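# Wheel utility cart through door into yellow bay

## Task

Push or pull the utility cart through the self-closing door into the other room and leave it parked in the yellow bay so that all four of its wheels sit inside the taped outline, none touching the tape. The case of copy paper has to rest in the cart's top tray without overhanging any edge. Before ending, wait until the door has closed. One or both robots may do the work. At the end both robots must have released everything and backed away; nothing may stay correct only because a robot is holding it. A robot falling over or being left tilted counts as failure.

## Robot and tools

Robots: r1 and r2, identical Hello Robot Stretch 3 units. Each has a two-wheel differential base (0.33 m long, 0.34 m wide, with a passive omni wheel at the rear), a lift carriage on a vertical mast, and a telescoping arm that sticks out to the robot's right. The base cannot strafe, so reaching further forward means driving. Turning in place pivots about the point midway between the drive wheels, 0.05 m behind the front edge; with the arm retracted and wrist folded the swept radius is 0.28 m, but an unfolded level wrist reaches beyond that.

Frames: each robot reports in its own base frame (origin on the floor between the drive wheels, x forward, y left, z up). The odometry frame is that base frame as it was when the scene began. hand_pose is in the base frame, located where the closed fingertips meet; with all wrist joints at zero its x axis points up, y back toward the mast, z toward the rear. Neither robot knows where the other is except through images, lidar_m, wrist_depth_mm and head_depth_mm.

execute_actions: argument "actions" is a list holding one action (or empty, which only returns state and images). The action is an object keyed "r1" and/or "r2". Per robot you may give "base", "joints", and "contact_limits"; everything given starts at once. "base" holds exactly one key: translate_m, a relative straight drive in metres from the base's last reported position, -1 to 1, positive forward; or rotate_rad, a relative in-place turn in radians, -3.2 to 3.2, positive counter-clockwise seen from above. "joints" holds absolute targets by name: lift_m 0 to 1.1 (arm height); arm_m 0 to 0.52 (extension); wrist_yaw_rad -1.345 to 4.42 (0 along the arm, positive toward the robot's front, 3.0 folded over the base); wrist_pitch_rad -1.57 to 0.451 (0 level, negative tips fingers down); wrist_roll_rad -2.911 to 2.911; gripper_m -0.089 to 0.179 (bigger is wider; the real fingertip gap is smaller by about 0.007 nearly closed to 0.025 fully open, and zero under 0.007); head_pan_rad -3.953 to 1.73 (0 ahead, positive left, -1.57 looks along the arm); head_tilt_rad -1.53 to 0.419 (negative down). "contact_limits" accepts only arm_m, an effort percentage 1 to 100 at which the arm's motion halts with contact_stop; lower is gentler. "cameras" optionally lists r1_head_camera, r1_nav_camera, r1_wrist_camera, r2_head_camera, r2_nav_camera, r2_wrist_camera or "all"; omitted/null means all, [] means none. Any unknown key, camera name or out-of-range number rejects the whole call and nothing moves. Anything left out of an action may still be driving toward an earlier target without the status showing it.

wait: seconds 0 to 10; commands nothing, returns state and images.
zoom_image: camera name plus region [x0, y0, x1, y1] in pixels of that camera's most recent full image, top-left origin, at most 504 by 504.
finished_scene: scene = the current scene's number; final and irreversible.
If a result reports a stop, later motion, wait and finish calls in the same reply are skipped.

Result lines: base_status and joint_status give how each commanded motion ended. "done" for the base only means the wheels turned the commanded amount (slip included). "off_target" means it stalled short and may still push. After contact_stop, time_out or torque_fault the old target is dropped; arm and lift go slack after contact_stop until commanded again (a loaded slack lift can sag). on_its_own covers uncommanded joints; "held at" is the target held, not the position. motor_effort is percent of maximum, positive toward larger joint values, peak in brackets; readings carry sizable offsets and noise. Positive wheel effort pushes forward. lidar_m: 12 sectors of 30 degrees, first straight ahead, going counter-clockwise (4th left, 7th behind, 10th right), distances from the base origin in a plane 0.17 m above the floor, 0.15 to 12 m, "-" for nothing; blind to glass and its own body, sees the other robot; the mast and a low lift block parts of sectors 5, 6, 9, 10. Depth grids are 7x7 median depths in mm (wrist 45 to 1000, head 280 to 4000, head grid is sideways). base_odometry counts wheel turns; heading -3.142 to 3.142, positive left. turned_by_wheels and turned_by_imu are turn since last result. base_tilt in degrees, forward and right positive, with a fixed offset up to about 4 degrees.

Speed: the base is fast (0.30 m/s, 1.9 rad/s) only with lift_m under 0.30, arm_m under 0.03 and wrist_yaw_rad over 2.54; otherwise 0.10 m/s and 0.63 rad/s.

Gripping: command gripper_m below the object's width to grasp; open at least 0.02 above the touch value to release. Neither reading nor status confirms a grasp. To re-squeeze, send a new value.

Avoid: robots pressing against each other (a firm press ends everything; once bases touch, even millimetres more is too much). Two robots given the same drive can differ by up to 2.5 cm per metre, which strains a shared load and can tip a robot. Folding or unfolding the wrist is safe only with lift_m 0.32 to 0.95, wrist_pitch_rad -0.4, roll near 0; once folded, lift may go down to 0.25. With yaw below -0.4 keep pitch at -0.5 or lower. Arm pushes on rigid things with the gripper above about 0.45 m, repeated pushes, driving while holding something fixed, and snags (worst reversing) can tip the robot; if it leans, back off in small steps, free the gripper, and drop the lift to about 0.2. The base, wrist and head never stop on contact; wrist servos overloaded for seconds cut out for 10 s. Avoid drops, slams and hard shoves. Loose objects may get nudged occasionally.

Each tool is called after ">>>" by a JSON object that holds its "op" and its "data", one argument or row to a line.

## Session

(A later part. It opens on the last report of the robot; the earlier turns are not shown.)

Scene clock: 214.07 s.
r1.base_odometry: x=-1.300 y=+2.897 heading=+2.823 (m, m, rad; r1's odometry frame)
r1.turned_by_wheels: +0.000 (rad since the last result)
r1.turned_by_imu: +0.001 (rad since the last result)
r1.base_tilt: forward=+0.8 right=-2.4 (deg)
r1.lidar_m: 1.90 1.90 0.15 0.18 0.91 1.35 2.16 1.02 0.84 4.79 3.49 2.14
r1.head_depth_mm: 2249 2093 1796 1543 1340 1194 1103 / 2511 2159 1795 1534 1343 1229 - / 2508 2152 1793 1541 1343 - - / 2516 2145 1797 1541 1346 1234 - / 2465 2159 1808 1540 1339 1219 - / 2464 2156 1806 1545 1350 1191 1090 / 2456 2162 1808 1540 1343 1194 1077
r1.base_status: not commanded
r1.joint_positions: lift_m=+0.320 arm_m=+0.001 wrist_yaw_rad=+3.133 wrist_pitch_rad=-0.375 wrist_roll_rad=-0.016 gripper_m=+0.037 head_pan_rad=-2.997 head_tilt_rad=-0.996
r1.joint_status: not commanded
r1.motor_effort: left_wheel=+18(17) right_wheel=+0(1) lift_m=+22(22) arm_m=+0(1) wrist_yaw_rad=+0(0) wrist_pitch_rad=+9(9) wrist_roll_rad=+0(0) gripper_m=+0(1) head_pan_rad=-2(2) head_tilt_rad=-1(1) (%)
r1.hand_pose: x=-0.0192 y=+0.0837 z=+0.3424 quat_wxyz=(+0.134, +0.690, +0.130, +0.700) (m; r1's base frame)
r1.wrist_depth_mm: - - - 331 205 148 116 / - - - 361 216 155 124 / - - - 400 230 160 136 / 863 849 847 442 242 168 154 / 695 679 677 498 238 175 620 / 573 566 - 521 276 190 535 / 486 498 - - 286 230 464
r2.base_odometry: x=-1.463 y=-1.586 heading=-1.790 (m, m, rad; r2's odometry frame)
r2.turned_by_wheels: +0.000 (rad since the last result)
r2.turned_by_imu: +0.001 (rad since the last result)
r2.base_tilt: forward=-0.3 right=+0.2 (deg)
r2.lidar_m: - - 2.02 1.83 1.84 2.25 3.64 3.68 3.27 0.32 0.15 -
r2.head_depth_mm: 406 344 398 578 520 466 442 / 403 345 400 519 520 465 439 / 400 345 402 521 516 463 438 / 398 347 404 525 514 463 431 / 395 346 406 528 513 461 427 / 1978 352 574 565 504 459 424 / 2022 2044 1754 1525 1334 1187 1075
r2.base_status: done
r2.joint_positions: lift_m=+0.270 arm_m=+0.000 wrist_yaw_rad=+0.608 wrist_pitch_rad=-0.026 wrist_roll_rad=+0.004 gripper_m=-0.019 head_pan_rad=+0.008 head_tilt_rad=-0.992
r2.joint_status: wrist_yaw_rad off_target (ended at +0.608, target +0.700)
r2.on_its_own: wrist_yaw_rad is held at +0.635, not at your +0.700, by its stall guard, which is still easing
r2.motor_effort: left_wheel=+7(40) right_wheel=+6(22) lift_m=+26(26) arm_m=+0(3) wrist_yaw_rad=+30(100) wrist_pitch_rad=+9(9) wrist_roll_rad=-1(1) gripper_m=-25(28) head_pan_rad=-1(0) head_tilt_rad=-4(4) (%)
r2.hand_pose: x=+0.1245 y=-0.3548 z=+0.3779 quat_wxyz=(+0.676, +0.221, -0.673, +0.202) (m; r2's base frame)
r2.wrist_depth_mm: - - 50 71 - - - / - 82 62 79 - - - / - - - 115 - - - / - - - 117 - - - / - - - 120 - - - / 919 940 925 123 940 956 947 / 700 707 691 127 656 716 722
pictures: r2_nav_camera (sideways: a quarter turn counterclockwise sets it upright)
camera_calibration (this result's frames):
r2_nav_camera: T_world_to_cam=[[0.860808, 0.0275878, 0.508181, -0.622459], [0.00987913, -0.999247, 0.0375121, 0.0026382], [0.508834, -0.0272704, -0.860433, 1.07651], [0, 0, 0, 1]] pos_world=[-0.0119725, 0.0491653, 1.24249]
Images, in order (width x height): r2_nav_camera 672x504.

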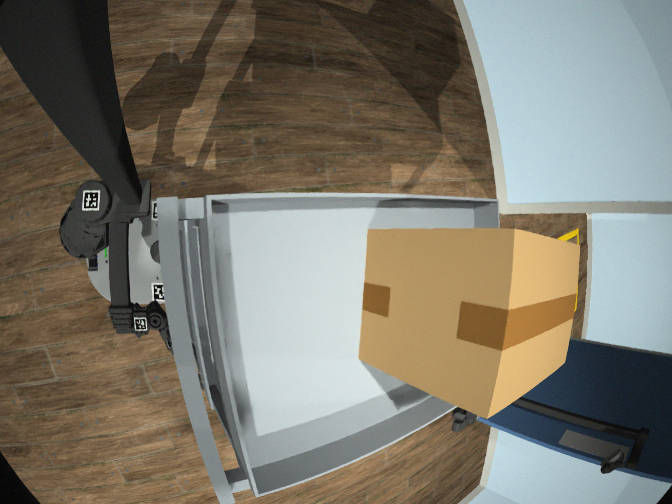

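Good.

>>> {"op": "execute_actions", "data": {
  "actions": [
    {"r2":{"base":{"translate_m":0.4},"joints":{"wrist_yaw_rad":0.65}}}
  ],
  "cameras": ["r2_nav_camera"]
}}

>>> {"op": "execute_actions", "data": {
  "actions": [
    {"r2":{"base":{"translate_m":0.4},"joints":{"wrist_yaw_rad":0.66}}}
  ],
  "cameras": ["r2_nav_camera","r1_nav_camera"]
}}

Scene clock: 220.93 s.
r1.base_odometry: x=-1.300 y=+2.897 heading=+2.823 (m, m, rad; r1's odometry frame)
r1.turned_by_wheels: +0.000 (rad since the last result)
r1.turned_by_imu: +0.001 (rad since the last result)
r1.base_tilt: forward=+0.9 right=-2.5 (deg)
r1.lidar_m: 1.90 1.90 0.15 0.18 0.91 1.34 2.15 0.55 0.63 4.80 3.53 2.14
r1.head_depth_mm: 2246 2100 1800 1533 1335 1190 1101 / 2534 2161 1802 1542 1343 1228 - / 2514 2171 1791 1535 1345 - - / 2504 2165 1795 1535 1341 1236 - / 2483 2178 1796 1514 1338 1214 - / 2460 1055 1123 1042 1257 1193 1091 / 703 728 705 955 1254 1195 1072
r1.base_status: not commanded
r1.joint_positions: lift_m=+0.320 arm_m=+0.001 wrist_yaw_rad=+3.133 wrist_pitch_rad=-0.375 wrist_roll_rad=-0.016 gripper_m=+0.037 head_pan_rad=-2.997 head_tilt_rad=-0.996
r1.joint_status: not commanded
r1.motor_effort: left_wheel=+17(17) right_wheel=+0(1) lift_m=+22(22) arm_m=+0(0) wrist_yaw_rad=+0(0) wrist_pitch_rad=+9(9) wrist_roll_rad=+0(0) gripper_m=+0(1) head_pan_rad=-2(2) head_tilt_rad=-1(1) (%)
r1.hand_pose: x=-0.0192 y=+0.0837 z=+0.3424 quat_wxyz=(+0.134, +0.690, +0.130, +0.700) (m; r1's base frame)
r1.wrist_depth_mm: - - - 327 204 149 116 / - - - 359 217 154 125 / - - - 396 229 160 135 / 879 851 851 442 242 168 154 / 681 682 679 499 237 175 617 / 578 577 - 516 275 190 546 / 486 494 - - 285 230 468
r2.base_odometry: x=-1.550 y=-1.976 heading=-1.790 (m, m, rad; r2's odometry frame)
r2.turned_by_wheels: +0.000 (rad since the last result)
r2.turned_by_imu: +0.002 (rad since the last result)
r2.base_tilt: forward=-0.5 right=+0.2 (deg)
r2.lidar_m: - - 2.09 1.90 1.90 2.34 4.05 4.07 3.17 0.23 0.15 -
r2.head_depth_mm: 406 342 386 520 520 467 438 / 403 341 390 502 518 465 434 / 400 340 394 509 517 464 433 / 398 343 399 518 514 463 428 / 409 345 403 548 513 461 427 / 1726 1899 689 578 504 446 418 / 1640 1903 1751 1538 1355 1220 1098
r2.base_status: done
r2.joint_positions: lift_m=+0.270 arm_m=+0.000 wrist_yaw_rad=+0.505 wrist_pitch_rad=-0.026 wrist_roll_rad=+0.004 gripper_m=-0.019 head_pan_rad=+0.008 head_tilt_rad=-0.992
r2.joint_status: wrist_yaw_rad off_target (ended at +0.505, target +0.650)
r2.on_its_own: wrist_yaw_rad is held at +0.526, not at your +0.650, by its stall guard, which is not easing now; wrist_yaw_rad is at rest, and its effort (+23) is outside its rest range (-12 to +12)
r2.motor_effort: left_wheel=+8(29) right_wheel=+6(17) lift_m=+26(26) arm_m=+0(0) wrist_yaw_rad=+23(60) wrist_pitch_rad=+9(9) wrist_roll_rad=-1(1) gripper_m=-24(26) head_pan_rad=+0(0) head_tilt_rad=-4(4) (%)
r2.hand_pose: x=+0.1022 y=-0.3687 z=+0.3780 quat_wxyz=(+0.686, +0.186, -0.683, +0.167) (m; r2's base frame)
r2.wrist_depth_mm: - - 48 66 - - - / - 81 61 78 - - - / - 862 - 114 - - - / - - - 117 - - - / 859 896 - 119 - - - / 740 830 938 122 940 930 947 / 701 710 675 127 650 720 718
pictures: r2_nav_camera (sideways: a quarter turn counterclockwise sets it upright)
camera_calibration (this result's frames):
r2_nav_camera: T_world_to_cam=[[0.860808, 0.0275879, 0.508181, -0.622459], [0.00987924, -0.999247, 0.0375121, 0.00263819], [0.508834, -0.0272703, -0.860433, 1.07651], [0, 0, 0, 1]] pos_world=[-0.0119725, 0.0491653, 1.24249]
Images, in order (width x height): r2_nav_camera 672x504.

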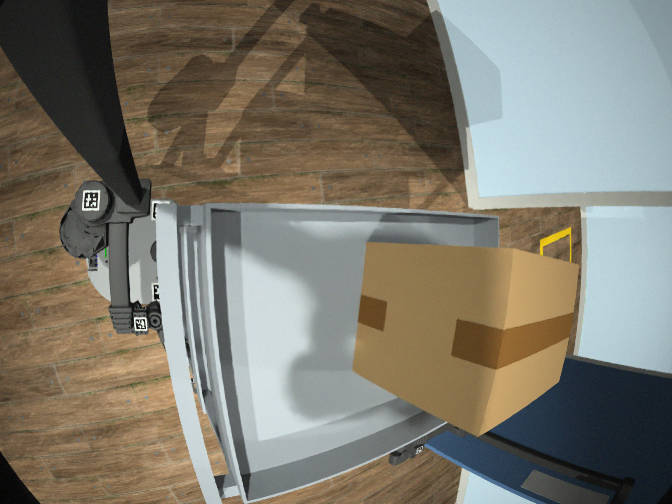

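Scene clock: 225.90 s.
r1.base_odometry: x=-1.300 y=+2.897 heading=+2.823 (m, m, rad; r1's odometry frame)
r1.turned_by_wheels: +0.000 (rad since the last result)
r1.turned_by_imu: +0.001 (rad since the last result)
r1.base_tilt: forward=+0.8 right=-2.5 (deg)
r1.lidar_m: 1.90 1.90 0.15 0.18 0.91 1.34 0.52 0.52 0.64 4.80 3.50 2.13
r1.head_depth_mm: 2261 2096 1750 1530 1343 1198 1103 / 592 742 687 1440 1346 1231 - / 582 692 686 992 1270 - - / 590 700 683 993 1275 1234 - / 596 709 681 995 1276 1213 - / 616 759 678 994 1258 1198 1092 / 2332 829 677 994 1276 1193 1079
r1.base_status: not commanded
r1.joint_positions: lift_m=+0.320 arm_m=+0.001 wrist_yaw_rad=+3.133 wrist_pitch_rad=-0.375 wrist_roll_rad=-0.016 gripper_m=+0.037 head_pan_rad=-2.997 head_tilt_rad=-0.996
r1.joint_status: not commanded
r1.motor_effort: left_wheel=+17(17) right_wheel=+0(1) lift_m=+22(22) arm_m=+0(0) wrist_yaw_rad=-1(0) wrist_pitch_rad=+9(9) wrist_roll_rad=+0(0) gripper_m=+0(0) head_pan_rad=-2(2) head_tilt_rad=-1(1) (%)
r1.hand_pose: x=-0.0192 y=+0.0837 z=+0.3424 quat_wxyz=(+0.134, +0.690, +0.130, +0.700) (m; r1's base frame)
r1.wrist_depth_mm: - - - 331 204 148 116 / - - - 359 216 154 125 / - - - 398 229 161 136 / 856 862 853 439 242 168 154 / 682 673 670 498 237 176 616 / 568 564 - 527 275 192 539 / 484 491 - - 284 229 465
r2.base_odometry: x=-1.637 y=-2.367 heading=-1.789 (m, m, rad; r2's odometry frame)
r2.turned_by_wheels: +0.000 (rad since the last result)
r2.turned_by_imu: +0.002 (rad since the last result)
r2.base_tilt: forward=-0.2 right=+0.2 (deg)
r2.lidar_m: - - 2.16 1.96 1.97 2.42 4.44 4.46 3.11 2.81 0.15 -
r2.head_depth_mm: 1505 352 636 588 521 467 548 / 403 351 410 555 518 465 440 / 400 348 410 533 516 464 439 / 397 346 409 531 515 462 434 / 395 345 408 530 512 461 430 / 394 343 408 556 512 459 424 / 1269 1432 1641 1479 518 458 402
r2.base_status: done
r2.joint_positions: lift_m=+0.270 arm_m=+0.000 wrist_yaw_rad=+0.669 wrist_pitch_rad=-0.025 wrist_roll_rad=+0.004 gripper_m=-0.019 head_pan_rad=+0.008 head_tilt_rad=-0.992
r2.joint_status: all done
r2.on_its_own: left_wheel is at rest, and its effort (+20) is outside its rest range (-18 to +18)
r2.motor_effort: left_wheel=+20(27) right_wheel=-5(26) lift_m=+26(26) arm_m=-2(2) wrist_yaw_rad=-10(100) wrist_pitch_rad=+9(9) wrist_roll_rad=-1(1) gripper_m=-22(29) head_pan_rad=+0(0) head_tilt_rad=-5(5) (%)
r2.hand_pose: x=+0.1370 y=-0.3458 z=+0.3781 quat_wxyz=(+0.670, +0.241, -0.666, +0.223) (m; r2's base frame)
r2.wrist_depth_mm: - 47 57 81 - - - / - 62 63 88 - - - / - - 947 115 - - - / - - 967 118 - - - / - - 944 121 - - - / 933 936 661 124 926 943 951 / 705 709 591 127 676 712 728
pictures: r1_nav_camera (sideways: a quarter turn counterclockwise sets it upright), r2_nav_camera (sideways: a quarter turn counterclockwise sets it upright)
camera_calibration (this result's frames):
r1_nav_camera: T_world_to_cam=[[-0.813359, -0.126613, 0.567817, -0.691619], [-0.164015, 0.986344, -0.0150018, 0.0742275], [-0.558164, -0.105332, -0.823018, 1.03392], [0, 0, 0, 1]] pos_world=[0.0267389, -0.0518767, 1.24476]
r2_nav_camera: T_world_to_cam=[[0.860808, 0.0275876, 0.508182, -0.62246], [0.00987894, -0.999247, 0.0375121, 0.0026382], [0.508834, -0.0272704, -0.860432, 1.07651], [0, 0, 0, 1]] pos_world=[-0.0119724, 0.0491653, 1.24249]
Images, in order (width x height): r1_nav_camera 672x504, r2_nav_camera 672x504.

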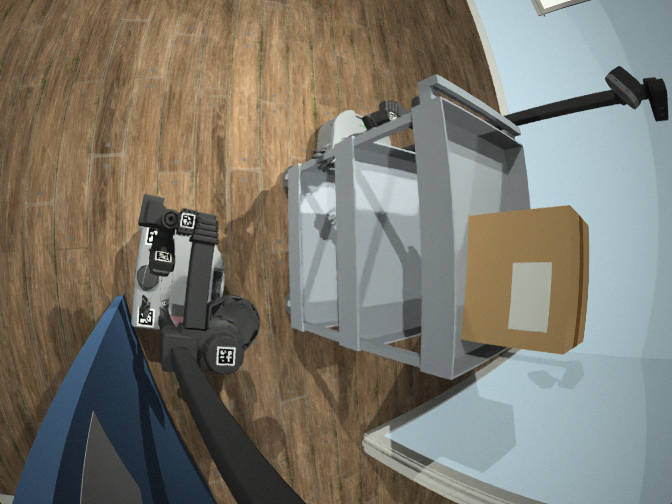

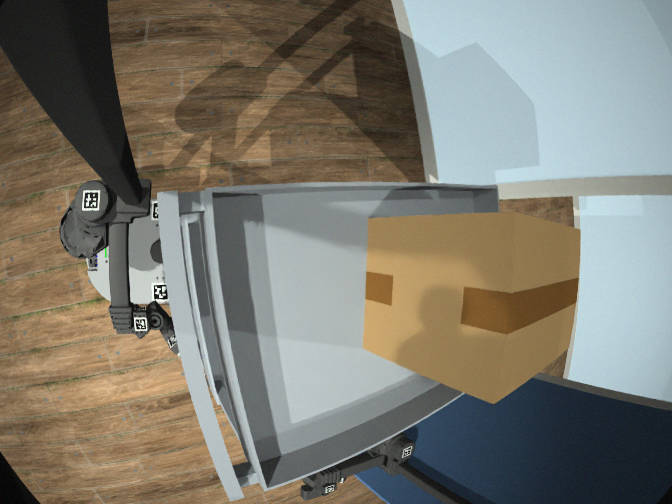

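>>> {"op": "execute_actions", "data": {
  "actions": [
    {"r2":{"base":{"translate_m":0.5},"joints":{"wrist_yaw_rad":0.5}},"r1":{"joints":{"head_pan_rad":-3.9}}}
  ],
  "cameras": ["r2_nav_camera"]
}}

>>> {"op": "execute_actions", "data": {
  "actions": [
    {"r2":{"base":{"translate_m":0.45},"joints":{"wrist_yaw_rad":0.55}}}
  ],
  "cameras": ["r2_nav_camera","r1_nav_camera"]
}}

Scene clock: 233.93 s.
r1.base_odometry: x=-1.300 y=+2.897 heading=+2.823 (m, m, rad; r1's odometry frame)
r1.turned_by_wheels: +0.000 (rad since the last result)
r1.turned_by_imu: +0.001 (rad since the last result)
r1.base_tilt: forward=+0.9 right=-2.5 (deg)
r1.lidar_m: 1.90 1.90 0.15 0.18 0.64 0.46 0.44 2.85 3.38 4.79 3.50 2.14
r1.head_depth_mm: - - - 1044 770 518 390 / - - - - 1283 1004 614 / 2713 799 984 1377 - - 1031 / 2606 796 1086 1275 1325 - - / 656 758 710 995 1256 - - / 610 707 643 974 1146 1175 1101 / 570 653 685 936 868 1157 1078
r1.base_status: not commanded
r1.joint_positions: lift_m=+0.320 arm_m=+0.001 wrist_yaw_rad=+3.133 wrist_pitch_rad=-0.375 wrist_roll_rad=-0.016 gripper_m=+0.037 head_pan_rad=-3.893 head_tilt_rad=-0.996
r1.joint_status: all done
r1.motor_effort: left_wheel=+17(17) right_wheel=-1(0) lift_m=+22(22) arm_m=+0(0) wrist_yaw_rad=+0(0) wrist_pitch_rad=+9(9) wrist_roll_rad=+0(0) gripper_m=-1(1) head_pan_rad=-4(62) head_tilt_rad=-2(1) (%)
r1.hand_pose: x=-0.0192 y=+0.0837 z=+0.3424 quat_wxyz=(+0.134, +0.690, +0.130, +0.700) (m; r1's base frame)
r1.wrist_depth_mm: - - - 331 206 148 116 / - - - 362 217 155 125 / 638 - - 392 229 161 136 / 538 816 852 438 241 168 154 / 622 689 672 497 236 175 616 / 572 564 - 520 278 191 541 / 489 495 - - 286 229 464
r2.base_odometry: x=-1.745 y=-2.855 heading=-1.789 (m, m, rad; r2's odometry frame)
r2.turned_by_wheels: +0.000 (rad since the last result)
r2.turned_by_imu: +0.002 (rad since the last result)
r2.base_tilt: forward=-0.4 right=+0.3 (deg)
r2.lidar_m: - - 1.36 2.05 2.06 2.53 4.93 4.72 3.00 0.19 0.15 -
r2.head_depth_mm: 406 337 379 483 521 467 434 / 402 342 386 496 518 465 433 / 400 341 394 507 517 463 432 / 398 346 402 521 515 463 428 / 2518 689 603 568 512 461 427 / 2496 2062 1726 1450 1298 457 373 / 2392 971 1142 1433 1353 1217 1105
r2.base_status: done
r2.joint_positions: lift_m=+0.270 arm_m=+0.000 wrist_yaw_rad=+0.394 wrist_pitch_rad=-0.026 wrist_roll_rad=+0.004 gripper_m=-0.019 head_pan_rad=+0.008 head_tilt_rad=-0.992
r2.joint_status: wrist_yaw_rad off_target (ended at +0.394, target +0.500)
r2.on_its_own: wrist_yaw_rad is held at +0.392, not at your +0.500, by its stall guard, which is not easing now
r2.motor_effort: left_wheel=+8(42) right_wheel=+5(18) lift_m=+26(26) arm_m=+1(2) wrist_yaw_rad=-2(88) wrist_pitch_rad=+9(9) wrist_roll_rad=-1(1) gripper_m=-23(25) head_pan_rad=+0(0) head_tilt_rad=-5(4) (%)
r2.hand_pose: x=+0.0767 y=-0.3808 z=+0.3780 quat_wxyz=(+0.694, +0.148, -0.693, +0.129) (m; r2's base frame)
r2.wrist_depth_mm: - - - 64 338 - - / - 80 61 77 408 398 - / 681 670 656 114 - 471 - / 692 684 679 117 674 - - / 716 695 695 120 - - - / 738 717 718 123 610 948 949 / 706 711 680 127 439 464 713
pictures: r2_nav_camera (sideways: a quarter turn counterclockwise sets it upright)
camera_calibration (this result's frames):
r2_nav_camera: T_world_to_cam=[[0.860808, 0.0275877, 0.508181, -0.622459], [0.00987905, -0.999247, 0.0375121, 0.0026382], [0.508834, -0.0272704, -0.860433, 1.07651], [0, 0, 0, 1]] pos_world=[-0.0119725, 0.0491653, 1.24249]
Images, in order (width x height): r2_nav_camera 672x504.

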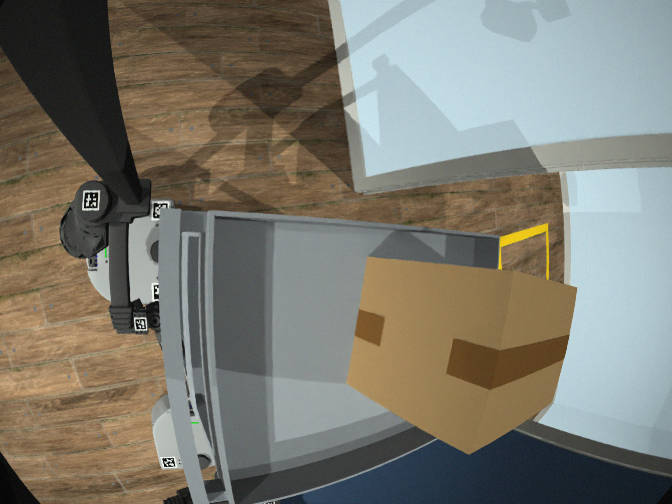

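Scene clock: 239.40 s.
r1.base_odometry: x=-1.300 y=+2.897 heading=+2.823 (m, m, rad; r1's odometry frame)
r1.turned_by_wheels: +0.000 (rad since the last result)
r1.turned_by_imu: +0.001 (rad since the last result)
r1.base_tilt: forward=+0.8 right=-2.5 (deg)
r1.lidar_m: 1.89 1.90 0.15 0.18 0.68 0.65 2.15 2.85 3.37 4.81 3.50 2.14
r1.head_depth_mm: - - - 1044 769 518 389 / - - - - 1284 1007 615 / 910 831 1165 1420 - - 1026 / 874 823 1014 1251 1337 - - / 966 773 1142 1320 1341 - - / 967 1089 1196 1295 1327 1206 1099 / 1221 1654 1677 1328 1319 1195 1076
r1.base_status: not commanded
r1.joint_positions: lift_m=+0.320 arm_m=+0.001 wrist_yaw_rad=+3.133 wrist_pitch_rad=-0.375 wrist_roll_rad=-0.016 gripper_m=+0.037 head_pan_rad=-3.893 head_tilt_rad=-0.996
r1.joint_status: not commanded
r1.motor_effort: left_wheel=+17(17) right_wheel=+0(0) lift_m=+22(22) arm_m=+0(0) wrist_yaw_rad=+0(0) wrist_pitch_rad=+9(9) wrist_roll_rad=+0(0) gripper_m=+0(1) head_pan_rad=-5(5) head_tilt_rad=-1(1) (%)
r1.hand_pose: x=-0.0192 y=+0.0837 z=+0.3424 quat_wxyz=(+0.134, +0.690, +0.130, +0.700) (m; r1's base frame)
r1.wrist_depth_mm: - - - 330 206 148 116 / - - - 361 217 154 124 / 629 - - 399 229 161 136 / 562 858 827 439 242 167 154 / 635 672 674 492 238 175 620 / 575 566 - 528 277 191 532 / 488 498 - - 284 229 460
r2.base_odometry: x=-1.842 y=-3.294 heading=-1.789 (m, m, rad; r2's odometry frame)
r2.turned_by_wheels: +0.000 (rad since the last result)
r2.turned_by_imu: +0.003 (rad since the last result)
r2.base_tilt: forward=-0.2 right=+0.2 (deg)
r2.lidar_m: - - 0.78 1.10 2.13 2.62 5.21 4.60 0.79 0.26 0.15 -
r2.head_depth_mm: 405 344 389 556 521 467 435 / 404 341 392 507 518 465 437 / 400 340 397 512 516 464 433 / 399 344 400 519 515 462 428 / 396 345 403 547 512 461 427 / 2482 1915 661 566 495 452 417 / 2480 2049 1747 1532 989 1201 1094
r2.base_status: done
r2.joint_positions: lift_m=+0.270 arm_m=+0.000 wrist_yaw_rad=+0.516 wrist_pitch_rad=-0.025 wrist_roll_rad=+0.004 gripper_m=-0.019 head_pan_rad=+0.008 head_tilt_rad=-0.992
r2.joint_status: wrist_yaw_rad off_target (ended at +0.516, target +0.550)
r2.on_its_own: wrist_yaw_rad is held at +0.507, not at your +0.550, by its stall guard, which is not easing now; left_wheel is at rest, and its effort (+19) is outside its rest range (-18 to +18)
r2.motor_effort: left_wheel=+19(26) right_wheel=-4(31) lift_m=+26(26) arm_m=-2(1) wrist_yaw_rad=-10(100) wrist_pitch_rad=+9(9) wrist_roll_rad=-1(1) gripper_m=-21(28) head_pan_rad=+0(0) head_tilt_rad=-5(4) (%)
r2.hand_pose: x=+0.1047 y=-0.3674 z=+0.3782 quat_wxyz=(+0.685, +0.190, -0.682, +0.171) (m; r2's base frame)
r2.wrist_depth_mm: - - 50 72 470 455 437 / - 79 60 80 482 466 448 / - 614 541 115 499 477 457 / - 657 554 117 506 488 464 / - 662 574 120 522 498 477 / 930 689 596 123 531 509 486 / 702 669 604 127 552 523 500
pictures: r1_nav_camera (sideways: a quarter turn counterclockwise sets it upright), r2_nav_camera (sideways: a quarter turn counterclockwise sets it upright)
camera_calibration (this result's frames):
r1_nav_camera: T_world_to_cam=[[-0.60704, 0.555955, 0.567817, -0.692878], [0.667652, 0.744323, -0.0150018, 0.0691543], [-0.43098, 0.369998, -0.823018, 1.03315], [0, 0, 0, 1]] pos_world=[-0.0215097, -0.0485269, 1.24476]
r2_nav_camera: T_world_to_cam=[[0.860808, 0.0275876, 0.508182, -0.622459], [0.00987894, -0.999247, 0.0375121, 0.0026382], [0.508834, -0.0272704, -0.860433, 1.07651], [0, 0, 0, 1]] pos_world=[-0.0119725, 0.0491653, 1.24249]
Images, in order (width x height): r1_nav_camera 672x504, r2_nav_camera 672x504.

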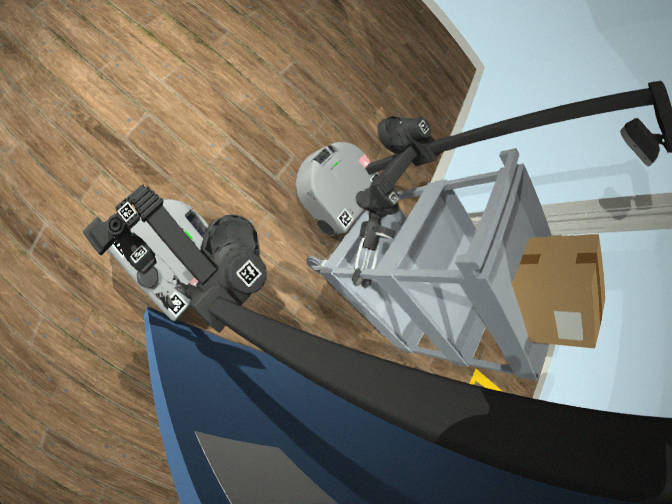

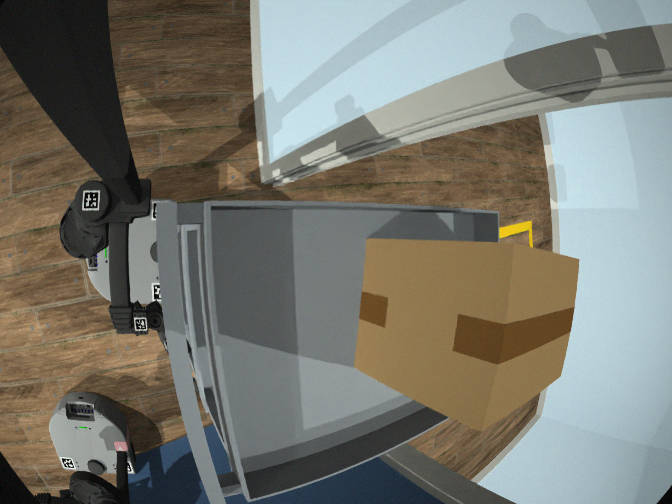

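>>> {"op": "execute_actions", "data": {
  "actions": [
    {"r2":{"base":{"translate_m":1.0},"joints":{"wrist_yaw_rad":0.56}}}
  ],
  "cameras": ["r2_nav_camera"]
}}

>>> {"op": "execute_actions", "data": {
  "actions": [
    {"r2":{"base":{"rotate_rad":-0.15}},"r1":{"base":{"rotate_rad":-1.2}}}
  ],
  "cameras": []
}}

>>> {"op": "execute_actions", "data": {
  "actions": [
    {"r2":{"base":{"translate_m":0.85},"joints":{"wrist_yaw_rad":0.55,"head_tilt_rad":-1.4}},"r1":{"base":{"translate_m":0.7}}}
  ],
  "cameras": []
}}

>>> {"op": "execute_actions", "data": {
  "actions": [
    {"r2":{"joints":{"gripper_m":0.15}}}
  ],
  "cameras": ["r2_nav_camera","r1_nav_camera","r2_wrist_camera"]
}}

Scene clock: 255.50 s.
r1.base_odometry: x=-1.300 y=+2.897 heading=+2.823 (m, m, rad; r1's odometry frame)
r1.turned_by_wheels: +0.000 (rad since the last result)
r1.turned_by_imu: +0.002 (rad since the last result)
r1.base_tilt: forward=+0.9 right=-2.4 (deg)
r1.lidar_m: 1.89 1.90 0.15 0.18 0.91 1.35 2.14 2.84 3.39 4.78 3.50 2.14
r1.head_depth_mm: - - - 1041 768 518 389 / - - - - 1287 1006 614 / 2609 1780 1721 1550 - - 1028 / 2694 2156 1796 1540 1344 - - / 1327 1521 1718 1538 1347 - - / 1234 1516 1750 1534 1346 1203 1095 / 1356 1702 1799 1539 1349 1194 1069
r1.base_status: not commanded
r1.joint_positions: lift_m=+0.320 arm_m=+0.001 wrist_yaw_rad=+3.133 wrist_pitch_rad=-0.375 wrist_roll_rad=-0.016 gripper_m=+0.037 head_pan_rad=-3.893 head_tilt_rad=-0.996
r1.joint_status: not commanded
r1.motor_effort: left_wheel=+17(17) right_wheel=+1(0) lift_m=+22(22) arm_m=+0(0) wrist_yaw_rad=+0(0) wrist_pitch_rad=+9(9) wrist_roll_rad=+0(0) gripper_m=-1(1) head_pan_rad=-5(4) head_tilt_rad=-1(1) (%)
r1.hand_pose: x=-0.0192 y=+0.0837 z=+0.3424 quat_wxyz=(+0.134, +0.690, +0.130, +0.700) (m; r1's base frame)
r1.wrist_depth_mm: - - - 328 205 148 116 / - - - 362 216 154 124 / - - - 398 229 160 136 / 859 866 843 445 241 168 154 / 682 673 669 496 236 176 623 / 567 569 - 519 277 191 546 / 486 497 - - 285 229 463
r2.base_odometry: x=-2.058 y=-4.271 heading=-1.789 (m, m, rad; r2's odometry frame)
r2.turned_by_wheels: +0.000 (rad since the last result)
r2.turned_by_imu: +0.006 (rad since the last result)
r2.base_tilt: forward=-0.4 right=+0.2 (deg)
r2.lidar_m: - - 2.50 2.27 0.73 0.55 5.66 0.97 0.71 0.26 0.15 -
r2.head_depth_mm: 405 344 389 557 521 467 435 / 403 341 392 507 518 465 437 / 400 340 396 512 517 463 432 / 398 343 400 521 516 463 429 / 397 345 404 547 514 461 427 / 2275 1925 662 566 495 453 418 / 2251 2065 1759 1537 1355 1216 1097
r2.base_status: done
r2.joint_positions: lift_m=+0.270 arm_m=+0.000 wrist_yaw_rad=+0.520 wrist_pitch_rad=-0.025 wrist_roll_rad=+0.004 gripper_m=-0.019 head_pan_rad=+0.008 head_tilt_rad=-0.992
r2.joint_status: wrist_yaw_rad off_target (ended at +0.520, target +0.560)
r2.on_its_own: wrist_yaw_rad is held at +0.515, not at your +0.560, by its stall guard, which is not easing now
r2.motor_effort: left_wheel=+14(32) right_wheel=+0(10) lift_m=+26(26) arm_m=-1(1) wrist_yaw_rad=-5(34) wrist_pitch_rad=+9(9) wrist_roll_rad=-1(1) gripper_m=-22(23) head_pan_rad=-1(1) head_tilt_rad=-4(5) (%)
r2.hand_pose: x=+0.1055 y=-0.3670 z=+0.3782 quat_wxyz=(+0.685, +0.191, -0.682, +0.172) (m; r2's base frame)
r2.wrist_depth_mm: - - 50 71 - - - / - 79 60 78 - - - / - - - 114 - - - / - - - 117 - - - / - - - 120 - - 965 / 918 914 926 123 - 947 856 / 698 702 683 128 680 725 716
pictures: r2_nav_camera (sideways: a quarter turn counterclockwise sets it upright)
camera_calibration (this result's frames):
r2_nav_camera: T_world_to_cam=[[0.860808, 0.0275878, 0.508182, -0.622459], [0.00987919, -0.999247, 0.0375121, 0.00263819], [0.508834, -0.0272703, -0.860433, 1.07651], [0, 0, 0, 1]] pos_world=[-0.0119725, 0.0491653, 1.24249]
Images, in order (width x height): r2_nav_camera 672x504.

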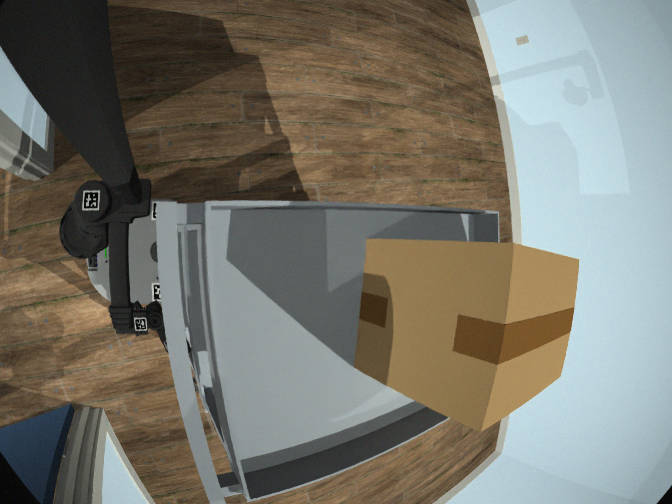

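Scene clock: 259.90 s.
r1.base_odometry: x=-1.300 y=+2.897 heading=+1.624 (m, m, rad; r1's odometry frame)
r1.turned_by_wheels: -1.198 (rad since the last result)
r1.turned_by_imu: -0.721 (rad since the last result)
r1.base_tilt: forward=+0.9 right=-2.5 (deg)
r1.lidar_m: 2.53 1.99 0.17 0.18 0.23 0.54 1.27 1.50 2.77 2.98 4.43 4.82
r1.head_depth_mm: - - - 300 341 387 485 / - - - - 430 537 697 / 362 420 511 631 - - 1028 / 492 586 724 947 1275 - - / 767 1860 1755 1534 1343 - - / 1674 1646 1749 1544 1345 1206 1093 / 1668 1464 1665 1535 1343 1199 1072
r1.base_status: rotate_rad off_target (by the wheels' count: -1.1983 of -1.2000)
r1.joint_positions: lift_m=+0.320 arm_m=+0.001 wrist_yaw_rad=+3.133 wrist_pitch_rad=-0.375 wrist_roll_rad=-0.016 gripper_m=+0.037 head_pan_rad=-3.895 head_tilt_rad=-0.996
r1.joint_status: not commanded
r1.on_its_own: left_wheel is at rest, and its effort (+58) is outside its rest range (-18 to +18)
r1.motor_effort: left_wheel=+58(80) right_wheel=+4(14) lift_m=+22(22) arm_m=+0(1) wrist_yaw_rad=+0(0) wrist_pitch_rad=+9(9) wrist_roll_rad=+0(0) gripper_m=+0(1) head_pan_rad=-4(5) head_tilt_rad=-1(1) (%)
r1.hand_pose: x=-0.0192 y=+0.0837 z=+0.3423 quat_wxyz=(+0.134, +0.690, +0.130, +0.700) (m; r1's base frame)
r1.wrist_depth_mm: 337 290 - 216 191 - - / 385 320 - 233 205 - - / 448 361 - 254 223 - - / 533 415 363 279 243 821 793 / 637 482 406 312 263 653 644 / 567 551 - 351 319 548 536 / 485 493 - - 358 471 467
r2.base_odometry: x=-2.058 y=-4.271 heading=-1.938 (m, m, rad; r2's odometry frame)
r2.turned_by_wheels: -0.150 (rad since the last result)
r2.turned_by_imu: -0.150 (rad since the last result)
r2.base_tilt: forward=-0.4 right=+0.1 (deg)
r2.lidar_m: - - 2.71 2.28 0.93 0.55 4.29 1.43 0.71 0.27 0.15 -
r2.head_depth_mm: 405 344 394 556 520 467 436 / 402 343 397 514 518 466 434 / 400 345 401 520 517 464 438 / 398 347 406 529 515 463 434 / 408 345 412 548 514 461 427 / 2287 2012 672 567 495 450 418 / 2222 2066 1754 1533 1353 1218 1092
r2.base_status: done
r2.joint_positions: lift_m=+0.270 arm_m=+0.000 wrist_yaw_rad=+0.523 wrist_pitch_rad=-0.025 wrist_roll_rad=+0.004 gripper_m=-0.019 head_pan_rad=+0.008 head_tilt_rad=-0.992
r2.joint_status: not commanded
r2.on_its_own: wrist_yaw_rad is held at +0.515, not at your +0.560, by its stall guard, which is not easing now
r2.motor_effort: left_wheel=+6(49) right_wheel=-6(26) lift_m=+26(26) arm_m=-1(2) wrist_yaw_rad=-8(62) wrist_pitch_rad=+9(9) wrist_roll_rad=-1(1) gripper_m=-22(24) head_pan_rad=+0(0) head_tilt_rad=-4(4) (%)
r2.hand_pose: x=+0.1061 y=-0.3665 z=+0.3782 quat_wxyz=(+0.684, +0.192, -0.682, +0.173) (m; r2's base frame)
r2.wrist_depth_mm: - - 51 73 - - 684 / - 79 59 80 - - 658 / - - - 114 - - 660 / - - - 118 - - 654 / - - - 120 - - 645 / 929 916 937 123 - 888 637 / 709 706 685 128 680 716 607
pictures: none
No camera images: the call's "cameras" was empty. Leave "cameras" out to get every camera's image.

Scene clock: 269.43 s.
r1.base_odometry: x=-1.340 y=+3.595 heading=+1.625 (m, m, rad; r1's odometry frame)
r1.turned_by_wheels: +0.001 (rad since the last result)
r1.turned_by_imu: +2.174 (rad since the last result)
r1.base_tilt: forward=+0.9 right=-2.5 (deg)
r1.lidar_m: 0.97 0.97 1.44 1.76 2.97 3.34 4.81 3.94 2.12 1.76 1.76 1.17
r1.head_depth_mm: - - - 1490 1347 1195 1073 / - - - - 1298 1192 1074 / 2655 2160 1805 1568 - - 1082 / 2732 2166 1805 1538 1349 - - / 2717 2165 1797 1543 1349 - - / 2759 2179 1809 1545 1346 1215 1096 / 2734 2171 1801 1545 1348 1194 1073
r1.base_status: translate_m off_target (by the wheels' count: +0.6996 of +0.7000)
r1.joint_positions: lift_m=+0.320 arm_m=+0.001 wrist_yaw_rad=+3.133 wrist_pitch_rad=-0.375 wrist_roll_rad=-0.016 gripper_m=+0.037 head_pan_rad=-3.900 head_tilt_rad=-0.993
r1.joint_status: not commanded
r1.on_its_own: left_wheel is at rest, and its effort (+53) is outside its rest range (-18 to +18); right_wheel is at rest, and its effort (+36) is outside its rest range (-18 to +18)
r1.motor_effort: left_wheel=+53(80) right_wheel=+36(49) lift_m=+21(22) arm_m=-1(0) wrist_yaw_rad=+1(2) wrist_pitch_rad=+9(10) wrist_roll_rad=+0(0) gripper_m=-2(0) head_pan_rad=+0(3) head_tilt_rad=-3(3) (%)
r1.hand_pose: x=-0.0192 y=+0.0837 z=+0.3425 quat_wxyz=(+0.134, +0.690, +0.130, +0.700) (m; r1's base frame)
r1.wrist_depth_mm: - - - - - - 79 / - - - - - - 82 / - - - - - - 85 / 868 867 840 851 824 773 88 / 698 686 675 674 693 603 92 / 571 569 - 559 530 125 97 / 485 495 - - 476 125 111
r2.base_odometry: x=-2.364 y=-5.064 heading=-1.938 (m, m, rad; r2's odometry frame)
r2.turned_by_wheels: +0.000 (rad since the last result)
r2.turned_by_imu: +0.003 (rad since the last result)
r2.base_tilt: forward=-0.4 right=+0.2 (deg)
r2.lidar_m: - - 1.95 2.54 2.53 1.48 1.37 1.27 1.41 0.18 0.15 -
r2.head_depth_mm: 373 485 505 487 476 1229 1181 / 383 500 504 485 418 1225 1177 / 392 512 502 484 402 1203 1175 / 403 513 500 482 401 - 1174 / 535 516 497 480 399 - 1157 / 1456 1393 1329 481 419 - 1159 / 1447 1391 1341 1290 1244 1212 1154
r2.base_status: done
r2.joint_positions: lift_m=+0.270 arm_m=+0.000 wrist_yaw_rad=+0.366 wrist_pitch_rad=-0.025 wrist_roll_rad=+0.004 gripper_m=-0.019 head_pan_rad=+0.008 head_tilt_rad=-1.384
r2.joint_status: wrist_yaw_rad off_target (ended at +0.366, target +0.550); the others done
r2.on_its_own: wrist_yaw_rad is held at +0.385, not at your +0.550, by its stall guard, which is not easing now; wrist_yaw_rad is at rest, and its effort (+22) is outside its rest range (-12 to +12)
r2.motor_effort: left_wheel=+5(32) right_wheel=+9(18) lift_m=+26(26) arm_m=-1(0) wrist_yaw_rad=+22(54) wrist_pitch_rad=+9(9) wrist_roll_rad=-1(1) gripper_m=-23(25) head_pan_rad=+0(0) head_tilt_rad=-9(37) (%)
r2.hand_pose: x=+0.0700 y=-0.3837 z=+0.3782 quat_wxyz=(+0.696, +0.138, -0.695, +0.119) (m; r2's base frame)
r2.wrist_depth_mm: - - - 63 - - - / - 79 60 76 - - - / - - - 114 - - - / - - - 117 - - - / - - - 120 - - - / 910 925 932 123 - 948 947 / 704 710 678 127 680 721 729
pictures: none
No camera images: the call's "cameras" was empty. Leave "cameras" out to get every camera's image.

Scene clock: 271.63 s.
r1.base_odometry: x=-1.340 y=+3.595 heading=+1.625 (m, m, rad; r1's odometry frame)
r1.turned_by_wheels: +0.000 (rad since the last result)
r1.turned_by_imu: +0.000 (rad since the last result)
r1.base_tilt: forward=+0.9 right=-2.5 (deg)
r1.lidar_m: 0.97 0.97 1.44 1.77 2.97 3.32 4.79 3.96 2.12 1.77 1.76 1.17
r1.head_depth_mm: - - - 1488 1341 1192 1068 / - - - - 1290 1194 1075 / 2693 2173 1804 1570 - - 1082 / 2711 2180 1797 1548 1349 - - / 2726 2172 1805 1542 1347 - - / 2746 2170 1806 1546 1350 1215 1099 / 2744 2184 1802 1541 1345 1193 1072
r1.base_status: not commanded
r1.joint_positions: lift_m=+0.320 arm_m=+0.001 wrist_yaw_rad=+3.133 wrist_pitch_rad=-0.375 wrist_roll_rad=-0.016 gripper_m=+0.037 head_pan_rad=-3.900 head_tilt_rad=-0.993
r1.joint_status: not commanded
r1.on_its_own: left_wheel is at rest, and its effort (+53) is outside its rest range (-18 to +18); right_wheel is at rest, and its effort (+36) is outside its rest range (-18 to +18)
r1.motor_effort: left_wheel=+53(53) right_wheel=+36(37) lift_m=+21(21) arm_m=+0(0) wrist_yaw_rad=-1(0) wrist_pitch_rad=+8(8) wrist_roll_rad=+0(0) gripper_m=-1(0) head_pan_rad=+0(0) head_tilt_rad=-2(3) (%)
r1.hand_pose: x=-0.0192 y=+0.0837 z=+0.3425 quat_wxyz=(+0.134, +0.690, +0.130, +0.700) (m; r1's base frame)
r1.wrist_depth_mm: - - - - - - 79 / - - - - - - 82 / - - - - - - 85 / 884 850 854 845 825 770 88 / 690 685 673 662 680 608 92 / 571 574 - 558 533 125 97 / 489 495 - - 471 125 111
r2.base_odometry: x=-2.364 y=-5.064 heading=-1.938 (m, m, rad; r2's odometry frame)
r2.turned_by_wheels: +0.000 (rad since the last result)
r2.turned_by_imu: +0.000 (rad since the last result)
r2.base_tilt: forward=-0.3 right=+0.1 (deg)
r2.lidar_m: - - 1.96 2.54 2.53 1.48 1.37 1.28 1.41 0.19 0.15 -
r2.head_depth_mm: 373 484 506 487 476 1223 1184 / 382 499 504 485 419 1222 1182 / 392 512 502 483 402 1207 1175 / 402 513 500 481 401 - 1171 / 534 515 498 479 399 - 1158 / 1461 1386 1325 481 418 - 1158 / 1441 1387 1331 1281 1242 1211 1156
r2.base_status: not commanded
r2.joint_positions: lift_m=+0.270 arm_m=+0.000 wrist_yaw_rad=+0.383 wrist_pitch_rad=-0.024 wrist_roll_rad=+0.004 gripper_m=+0.150 head_pan_rad=+0.008 head_tilt_rad=-1.384
r2.joint_status: all done
r2.on_its_own: wrist_yaw_rad is held at +0.385, not at your +0.550, by its stall guard, which is not easing now
r2.motor_effort: left_wheel=+7(7) right_wheel=+6(9) lift_m=+26(26) arm_m=-1(1) wrist_yaw_rad=+3(22) wrist_pitch_rad=+8(8) wrist_roll_rad=-1(1) gripper_m=+1(93) head_pan_rad=+0(0) head_tilt_rad=-9(9) (%)
r2.hand_pose: x=+0.0741 y=-0.3821 z=+0.3784 quat_wxyz=(+0.695, +0.143, -0.694, +0.126) (m; r2's base frame)
r2.wrist_depth_mm: - - - 56 125 - - / - 77 67 69 - - - / - - - 116 - - - / - - - 119 - - - / - - - 122 - - - / 931 936 942 125 953 - 958 / 729 673 707 129 711 685 768
pictures: r1_nav_camera (sideways: a quarter turn counterclockwise sets it upright), r2_nav_camera (sideways: a quarter turn counterclockwise sets it upright), r2_wrist_camera
camera_calibration (this result's frames):
r1_nav_camera: T_world_to_cam=[[-0.601313, 0.559077, 0.570838, -0.696848], [0.673205, 0.739305, -0.014928, 0.0690245], [-0.43037, 0.375315, -0.820927, 1.03043], [0, 0, 0, 1]] pos_world=[-0.0220272, -0.0481728, 1.24472]
r2_nav_camera: T_world_to_cam=[[0.989594, 0.0286426, 0.141007, -0.145057], [0.0240697, -0.999131, 0.0340302, 0.00710318], [0.141859, -0.0302821, -0.989424, 1.2462], [0, 0, 0, 1]] pos_world=[-0.0334088, 0.0489894, 1.25323]
r2_wrist_camera: T_world_to_cam=[[-0.930607, -0.365614, 0.0172244, -0.0773208], [-0.0682223, 0.12703, -0.98955, 0.476773], [0.359605, -0.922058, -0.143158, -0.159697], [0, 0, 0, 1]] pos_world=[0.0179992, -0.236084, 0.450261]
Images, in order (width x height): r1_nav_camera 672x504, r2_nav_camera 672x504, r2_wrist_camera 644x364.

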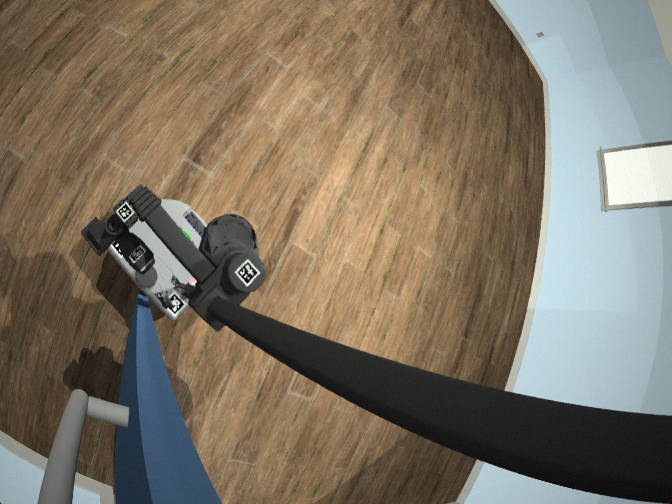

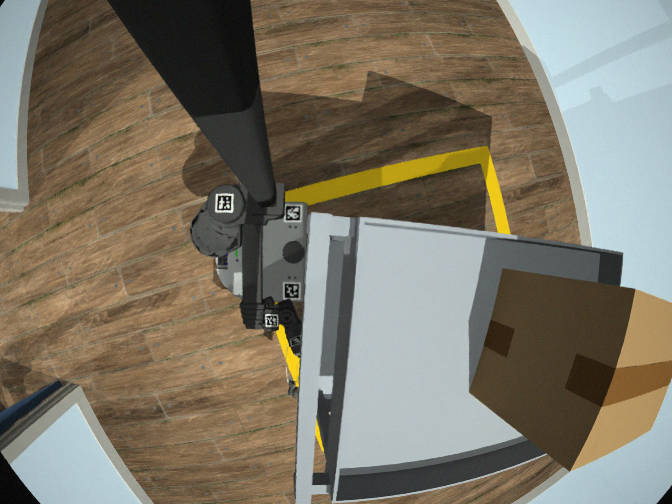

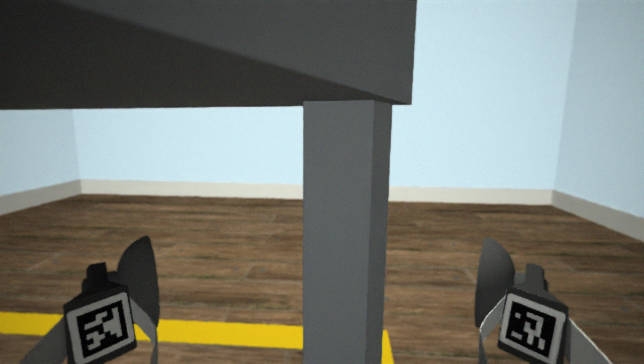

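>>> {"op": "execute_actions", "data": {
  "actions": [
    {"r2":{"joints":{"wrist_yaw_rad":1.4,"arm_m":0.12,"gripper_m":0.06}},"r1":{"base":{"translate_m":-0.4}}}
  ],
  "cameras": []
}}

>>> {"op": "execute_actions", "data": {
  "actions": [
    {"r2":{"base":{"translate_m":-0.6},"joints":{"gripper_m":0.17,"head_tilt_rad":-0.9,"head_pan_rad":-0.2}}}
  ],
  "cameras": ["r2_nav_camera","r2_head_camera","r2_wrist_camera"]
}}

Scene clock: 279.70 s.
r1.base_odometry: x=-1.319 y=+3.196 heading=+1.625 (m, m, rad; r1's odometry frame)
r1.turned_by_wheels: +0.000 (rad since the last result)
r1.turned_by_imu: -0.001 (rad since the last result)
r1.base_tilt: forward=+1.0 right=-2.4 (deg)
r1.lidar_m: 1.34 1.33 1.40 2.43 2.85 3.18 4.44 4.27 2.27 1.90 1.89 1.62
r1.head_depth_mm: - - - 1491 1341 1191 1070 / - - - - 1295 1192 1072 / 2623 2179 1806 1574 - - 1080 / 2732 2169 1803 1539 1350 - - / 2745 2176 1811 1547 1347 - - / 2753 2184 1799 1542 1346 1214 1101 / 2744 2184 1817 1546 1348 1196 1073
r1.base_status: done
r1.joint_positions: lift_m=+0.320 arm_m=+0.001 wrist_yaw_rad=+3.133 wrist_pitch_rad=-0.375 wrist_roll_rad=-0.016 gripper_m=+0.037 head_pan_rad=-3.900 head_tilt_rad=-0.993
r1.joint_status: not commanded
r1.motor_effort: left_wheel=+0(44) right_wheel=+1(32) lift_m=+21(21) arm_m=+0(1) wrist_yaw_rad=+0(1) wrist_pitch_rad=+9(9) wrist_roll_rad=+0(0) gripper_m=+0(1) head_pan_rad=+0(0) head_tilt_rad=-2(2) (%)
r1.hand_pose: x=-0.0192 y=+0.0837 z=+0.3425 quat_wxyz=(+0.134, +0.690, +0.130, +0.700) (m; r1's base frame)
r1.wrist_depth_mm: - - - - - - - / - - - - - - - / - - - - - - - / 868 864 847 840 822 822 821 / 687 674 679 673 686 650 637 / 569 557 - 557 532 546 541 / 488 495 - - 468 467 465
r2.base_odometry: x=-2.364 y=-5.064 heading=-1.938 (m, m, rad; r2's odometry frame)
r2.turned_by_wheels: +0.000 (rad since the last result)
r2.turned_by_imu: +0.001 (rad since the last result)
r2.base_tilt: forward=-0.4 right=+0.3 (deg)
r2.lidar_m: 0.29 0.32 1.80 2.53 2.53 1.48 1.38 1.27 1.41 2.24 0.37 0.30
r2.head_depth_mm: 549 526 682 1321 1269 1214 1185 / 546 489 827 1291 1261 1213 1182 / 544 496 844 1285 1270 1207 1177 / 541 464 843 1283 1268 - 1171 / 539 457 847 1283 1268 - 1156 / 536 446 844 1287 1251 - 1155 / 515 452 1335 1281 1243 1207 1158
r2.base_status: not commanded
r2.joint_positions: lift_m=+0.270 arm_m=+0.120 wrist_yaw_rad=+1.402 wrist_pitch_rad=-0.025 wrist_roll_rad=+0.009 gripper_m=+0.060 head_pan_rad=+0.008 head_tilt_rad=-1.384
r2.joint_status: all done
r2.motor_effort: left_wheel=+3(13) right_wheel=-2(27) lift_m=+26(26) arm_m=+3(5) wrist_yaw_rad=-1(98) wrist_pitch_rad=+9(10) wrist_roll_rad=-3(17) gripper_m=+0(98) head_pan_rad=+1(0) head_tilt_rad=-9(9) (%)
r2.hand_pose: x=+0.2305 y=-0.3076 z=+0.3781 quat_wxyz=(+0.544, +0.465, -0.537, +0.447) (m; r2's base frame)
r2.wrist_depth_mm: 160 161 163 - - - - / 163 165 168 - - - - / - - 179 - - - - / - - 183 - - - - / - 777 764 - - - - / 589 620 - 867 - 933 939 / 471 471 199 713 682 712 720
pictures: none
No camera images: the call's "cameras" was empty. Leave "cameras" out to get every camera's image.

Scene clock: 286.97 s.
r1.base_odometry: x=-1.319 y=+3.196 heading=+1.625 (m, m, rad; r1's odometry frame)
r1.turned_by_wheels: +0.000 (rad since the last result)
r1.turned_by_imu: +0.001 (rad since the last result)
r1.base_tilt: forward=+0.9 right=-2.5 (deg)
r1.lidar_m: 1.35 1.33 1.51 2.44 2.85 3.19 4.45 4.29 2.27 1.89 1.89 1.62
r1.head_depth_mm: - - - 1490 1342 1194 1072 / - - - - 1293 1195 1071 / 2608 2165 1798 1575 - - 1079 / 2711 2168 1810 1539 1342 - - / 2752 2165 1807 1542 1346 - - / 2734 2172 1800 1540 1348 1215 1101 / 2746 2174 1796 1551 1351 1197 1072
r1.base_status: not commanded
r1.joint_positions: lift_m=+0.320 arm_m=+0.001 wrist_yaw_rad=+3.133 wrist_pitch_rad=-0.375 wrist_roll_rad=-0.016 gripper_m=+0.037 head_pan_rad=-3.900 head_tilt_rad=-0.993
r1.joint_status: not commanded
r1.motor_effort: left_wheel=+1(0) right_wheel=+0(0) lift_m=+21(21) arm_m=-1(1) wrist_yaw_rad=+0(0) wrist_pitch_rad=+9(9) wrist_roll_rad=+0(0) gripper_m=-1(1) head_pan_rad=+0(0) head_tilt_rad=-3(3) (%)
r1.hand_pose: x=-0.0192 y=+0.0837 z=+0.3425 quat_wxyz=(+0.134, +0.690, +0.130, +0.700) (m; r1's base frame)
r1.wrist_depth_mm: - - - - - - - / - - - - - - - / - - - - - - - / 888 858 844 830 828 833 795 / 695 678 680 664 672 644 646 / 578 573 - 558 535 542 546 / 486 501 - - 469 464 461
r2.base_odometry: x=-2.148 y=-4.504 heading=-1.938 (m, m, rad; r2's odometry frame)
r2.turned_by_wheels: +0.000 (rad since the last result)
r2.turned_by_imu: -0.002 (rad since the last result)
r2.base_tilt: forward=-0.3 right=+0.2 (deg)
r2.lidar_m: 0.89 2.16 2.44 2.35 1.45 0.79 0.75 0.75 0.82 1.25 2.42 0.90
r2.head_depth_mm: 2826 2462 1983 1672 1446 1275 1165 / 2640 2412 1985 1673 1447 1265 1136 / 2462 2279 1974 1667 1438 1265 1133 / 1158 926 1231 1529 1442 1260 1130 / 1067 917 1258 1524 1432 1261 1131 / 1022 906 1260 1511 1422 1254 1120 / 1027 897 1218 1603 1424 1250 1121
r2.base_status: done
r2.joint_positions: lift_m=+0.270 arm_m=+0.120 wrist_yaw_rad=+1.402 wrist_pitch_rad=-0.025 wrist_roll_rad=+0.009 gripper_m=+0.170 head_pan_rad=-0.193 head_tilt_rad=-0.902
r2.joint_status: all done
r2.motor_effort: left_wheel=+3(6) right_wheel=-2(7) lift_m=+26(26) arm_m=+3(3) wrist_yaw_rad=-2(2) wrist_pitch_rad=+9(9) wrist_roll_rad=-3(3) gripper_m=+0(96) head_pan_rad=-4(19) head_tilt_rad=+1(29) (%)
r2.hand_pose: x=+0.2305 y=-0.3077 z=+0.3782 quat_wxyz=(+0.544, +0.465, -0.537, +0.447) (m; r2's base frame)
r2.wrist_depth_mm: - - - - - - - / - 730 739 - - - - / - - - - - - - / - - - - - - - / - 778 787 - - - - / 936 914 934 926 936 947 940 / - 702 714 711 717 724 762
pictures: r2_head_camera (sideways: a quarter turn clockwise sets it upright), r2_nav_camera (sideways: a quarter turn counterclockwise sets it upright), r2_wrist_camera
camera_calibration (this result's frames):
r2_head_camera: T_world_to_cam=[[-0.786718, 0.145329, -0.599962, 0.803265], [0.207583, 0.977577, -0.0354011, 0.0454544], [0.581364, -0.152393, -0.799245, 0.998829], [0, 0, 0, 1]] pos_world=[0.0418234, -0.00895836, 1.28185]
r2_nav_camera: T_world_to_cam=[[0.800946, -0.135531, 0.583196, -0.719818], [-0.193217, -0.980439, 0.0375119, 0.00387304], [0.566704, -0.142728, -0.811465, 1.0125], [0, 0, 0, 1]] pos_world=[0.00349419, 0.0507527, 1.24126]
r2_wrist_camera: T_world_to_cam=[[-0.176806, -0.984167, 0.0124214, -0.266735], [-0.143924, 0.0133673, -0.989498, 0.460247], [0.973666, -0.176737, -0.144009, -0.0592694], [0, 0, 0, 1]] pos_world=[0.0767889, -0.27914, 0.450192]
Images, in order (width x height): r2_head_camera 896x504, r2_nav_camera 672x504, r2_wrist_camera 644x364.

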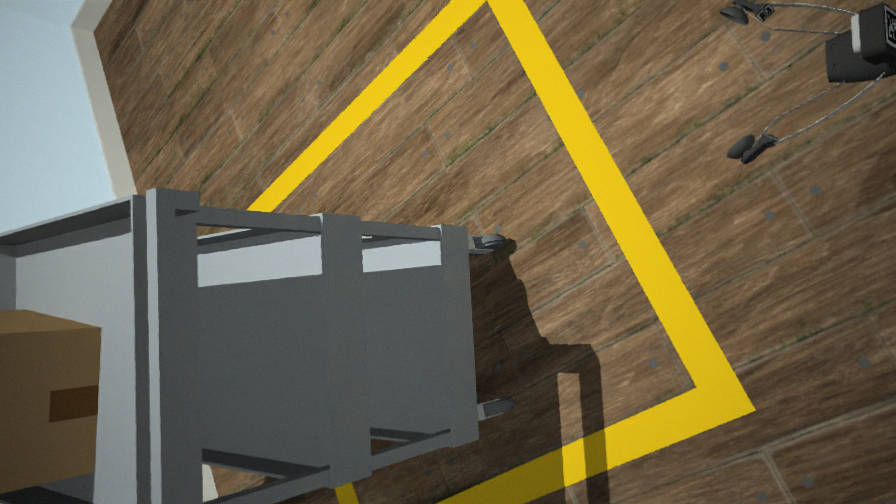

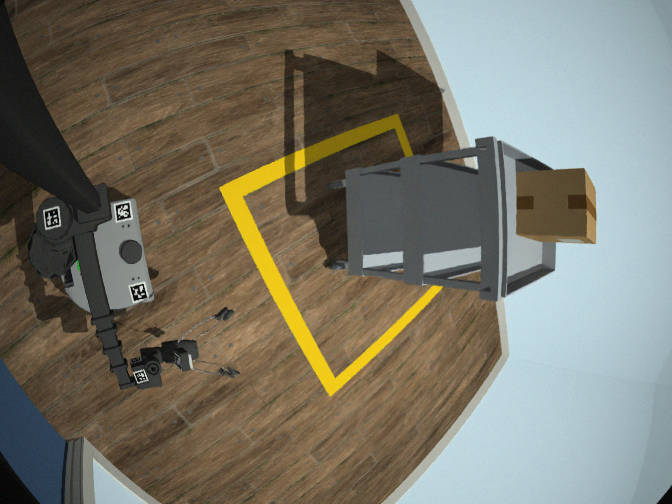

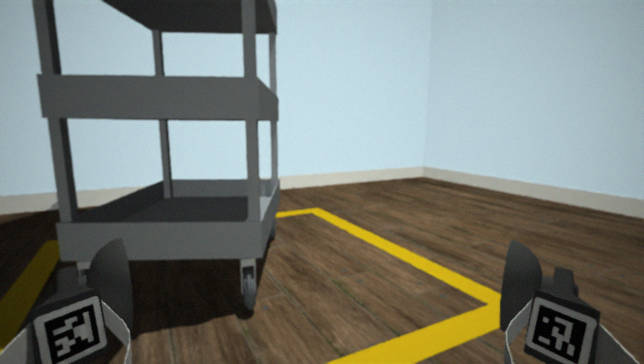

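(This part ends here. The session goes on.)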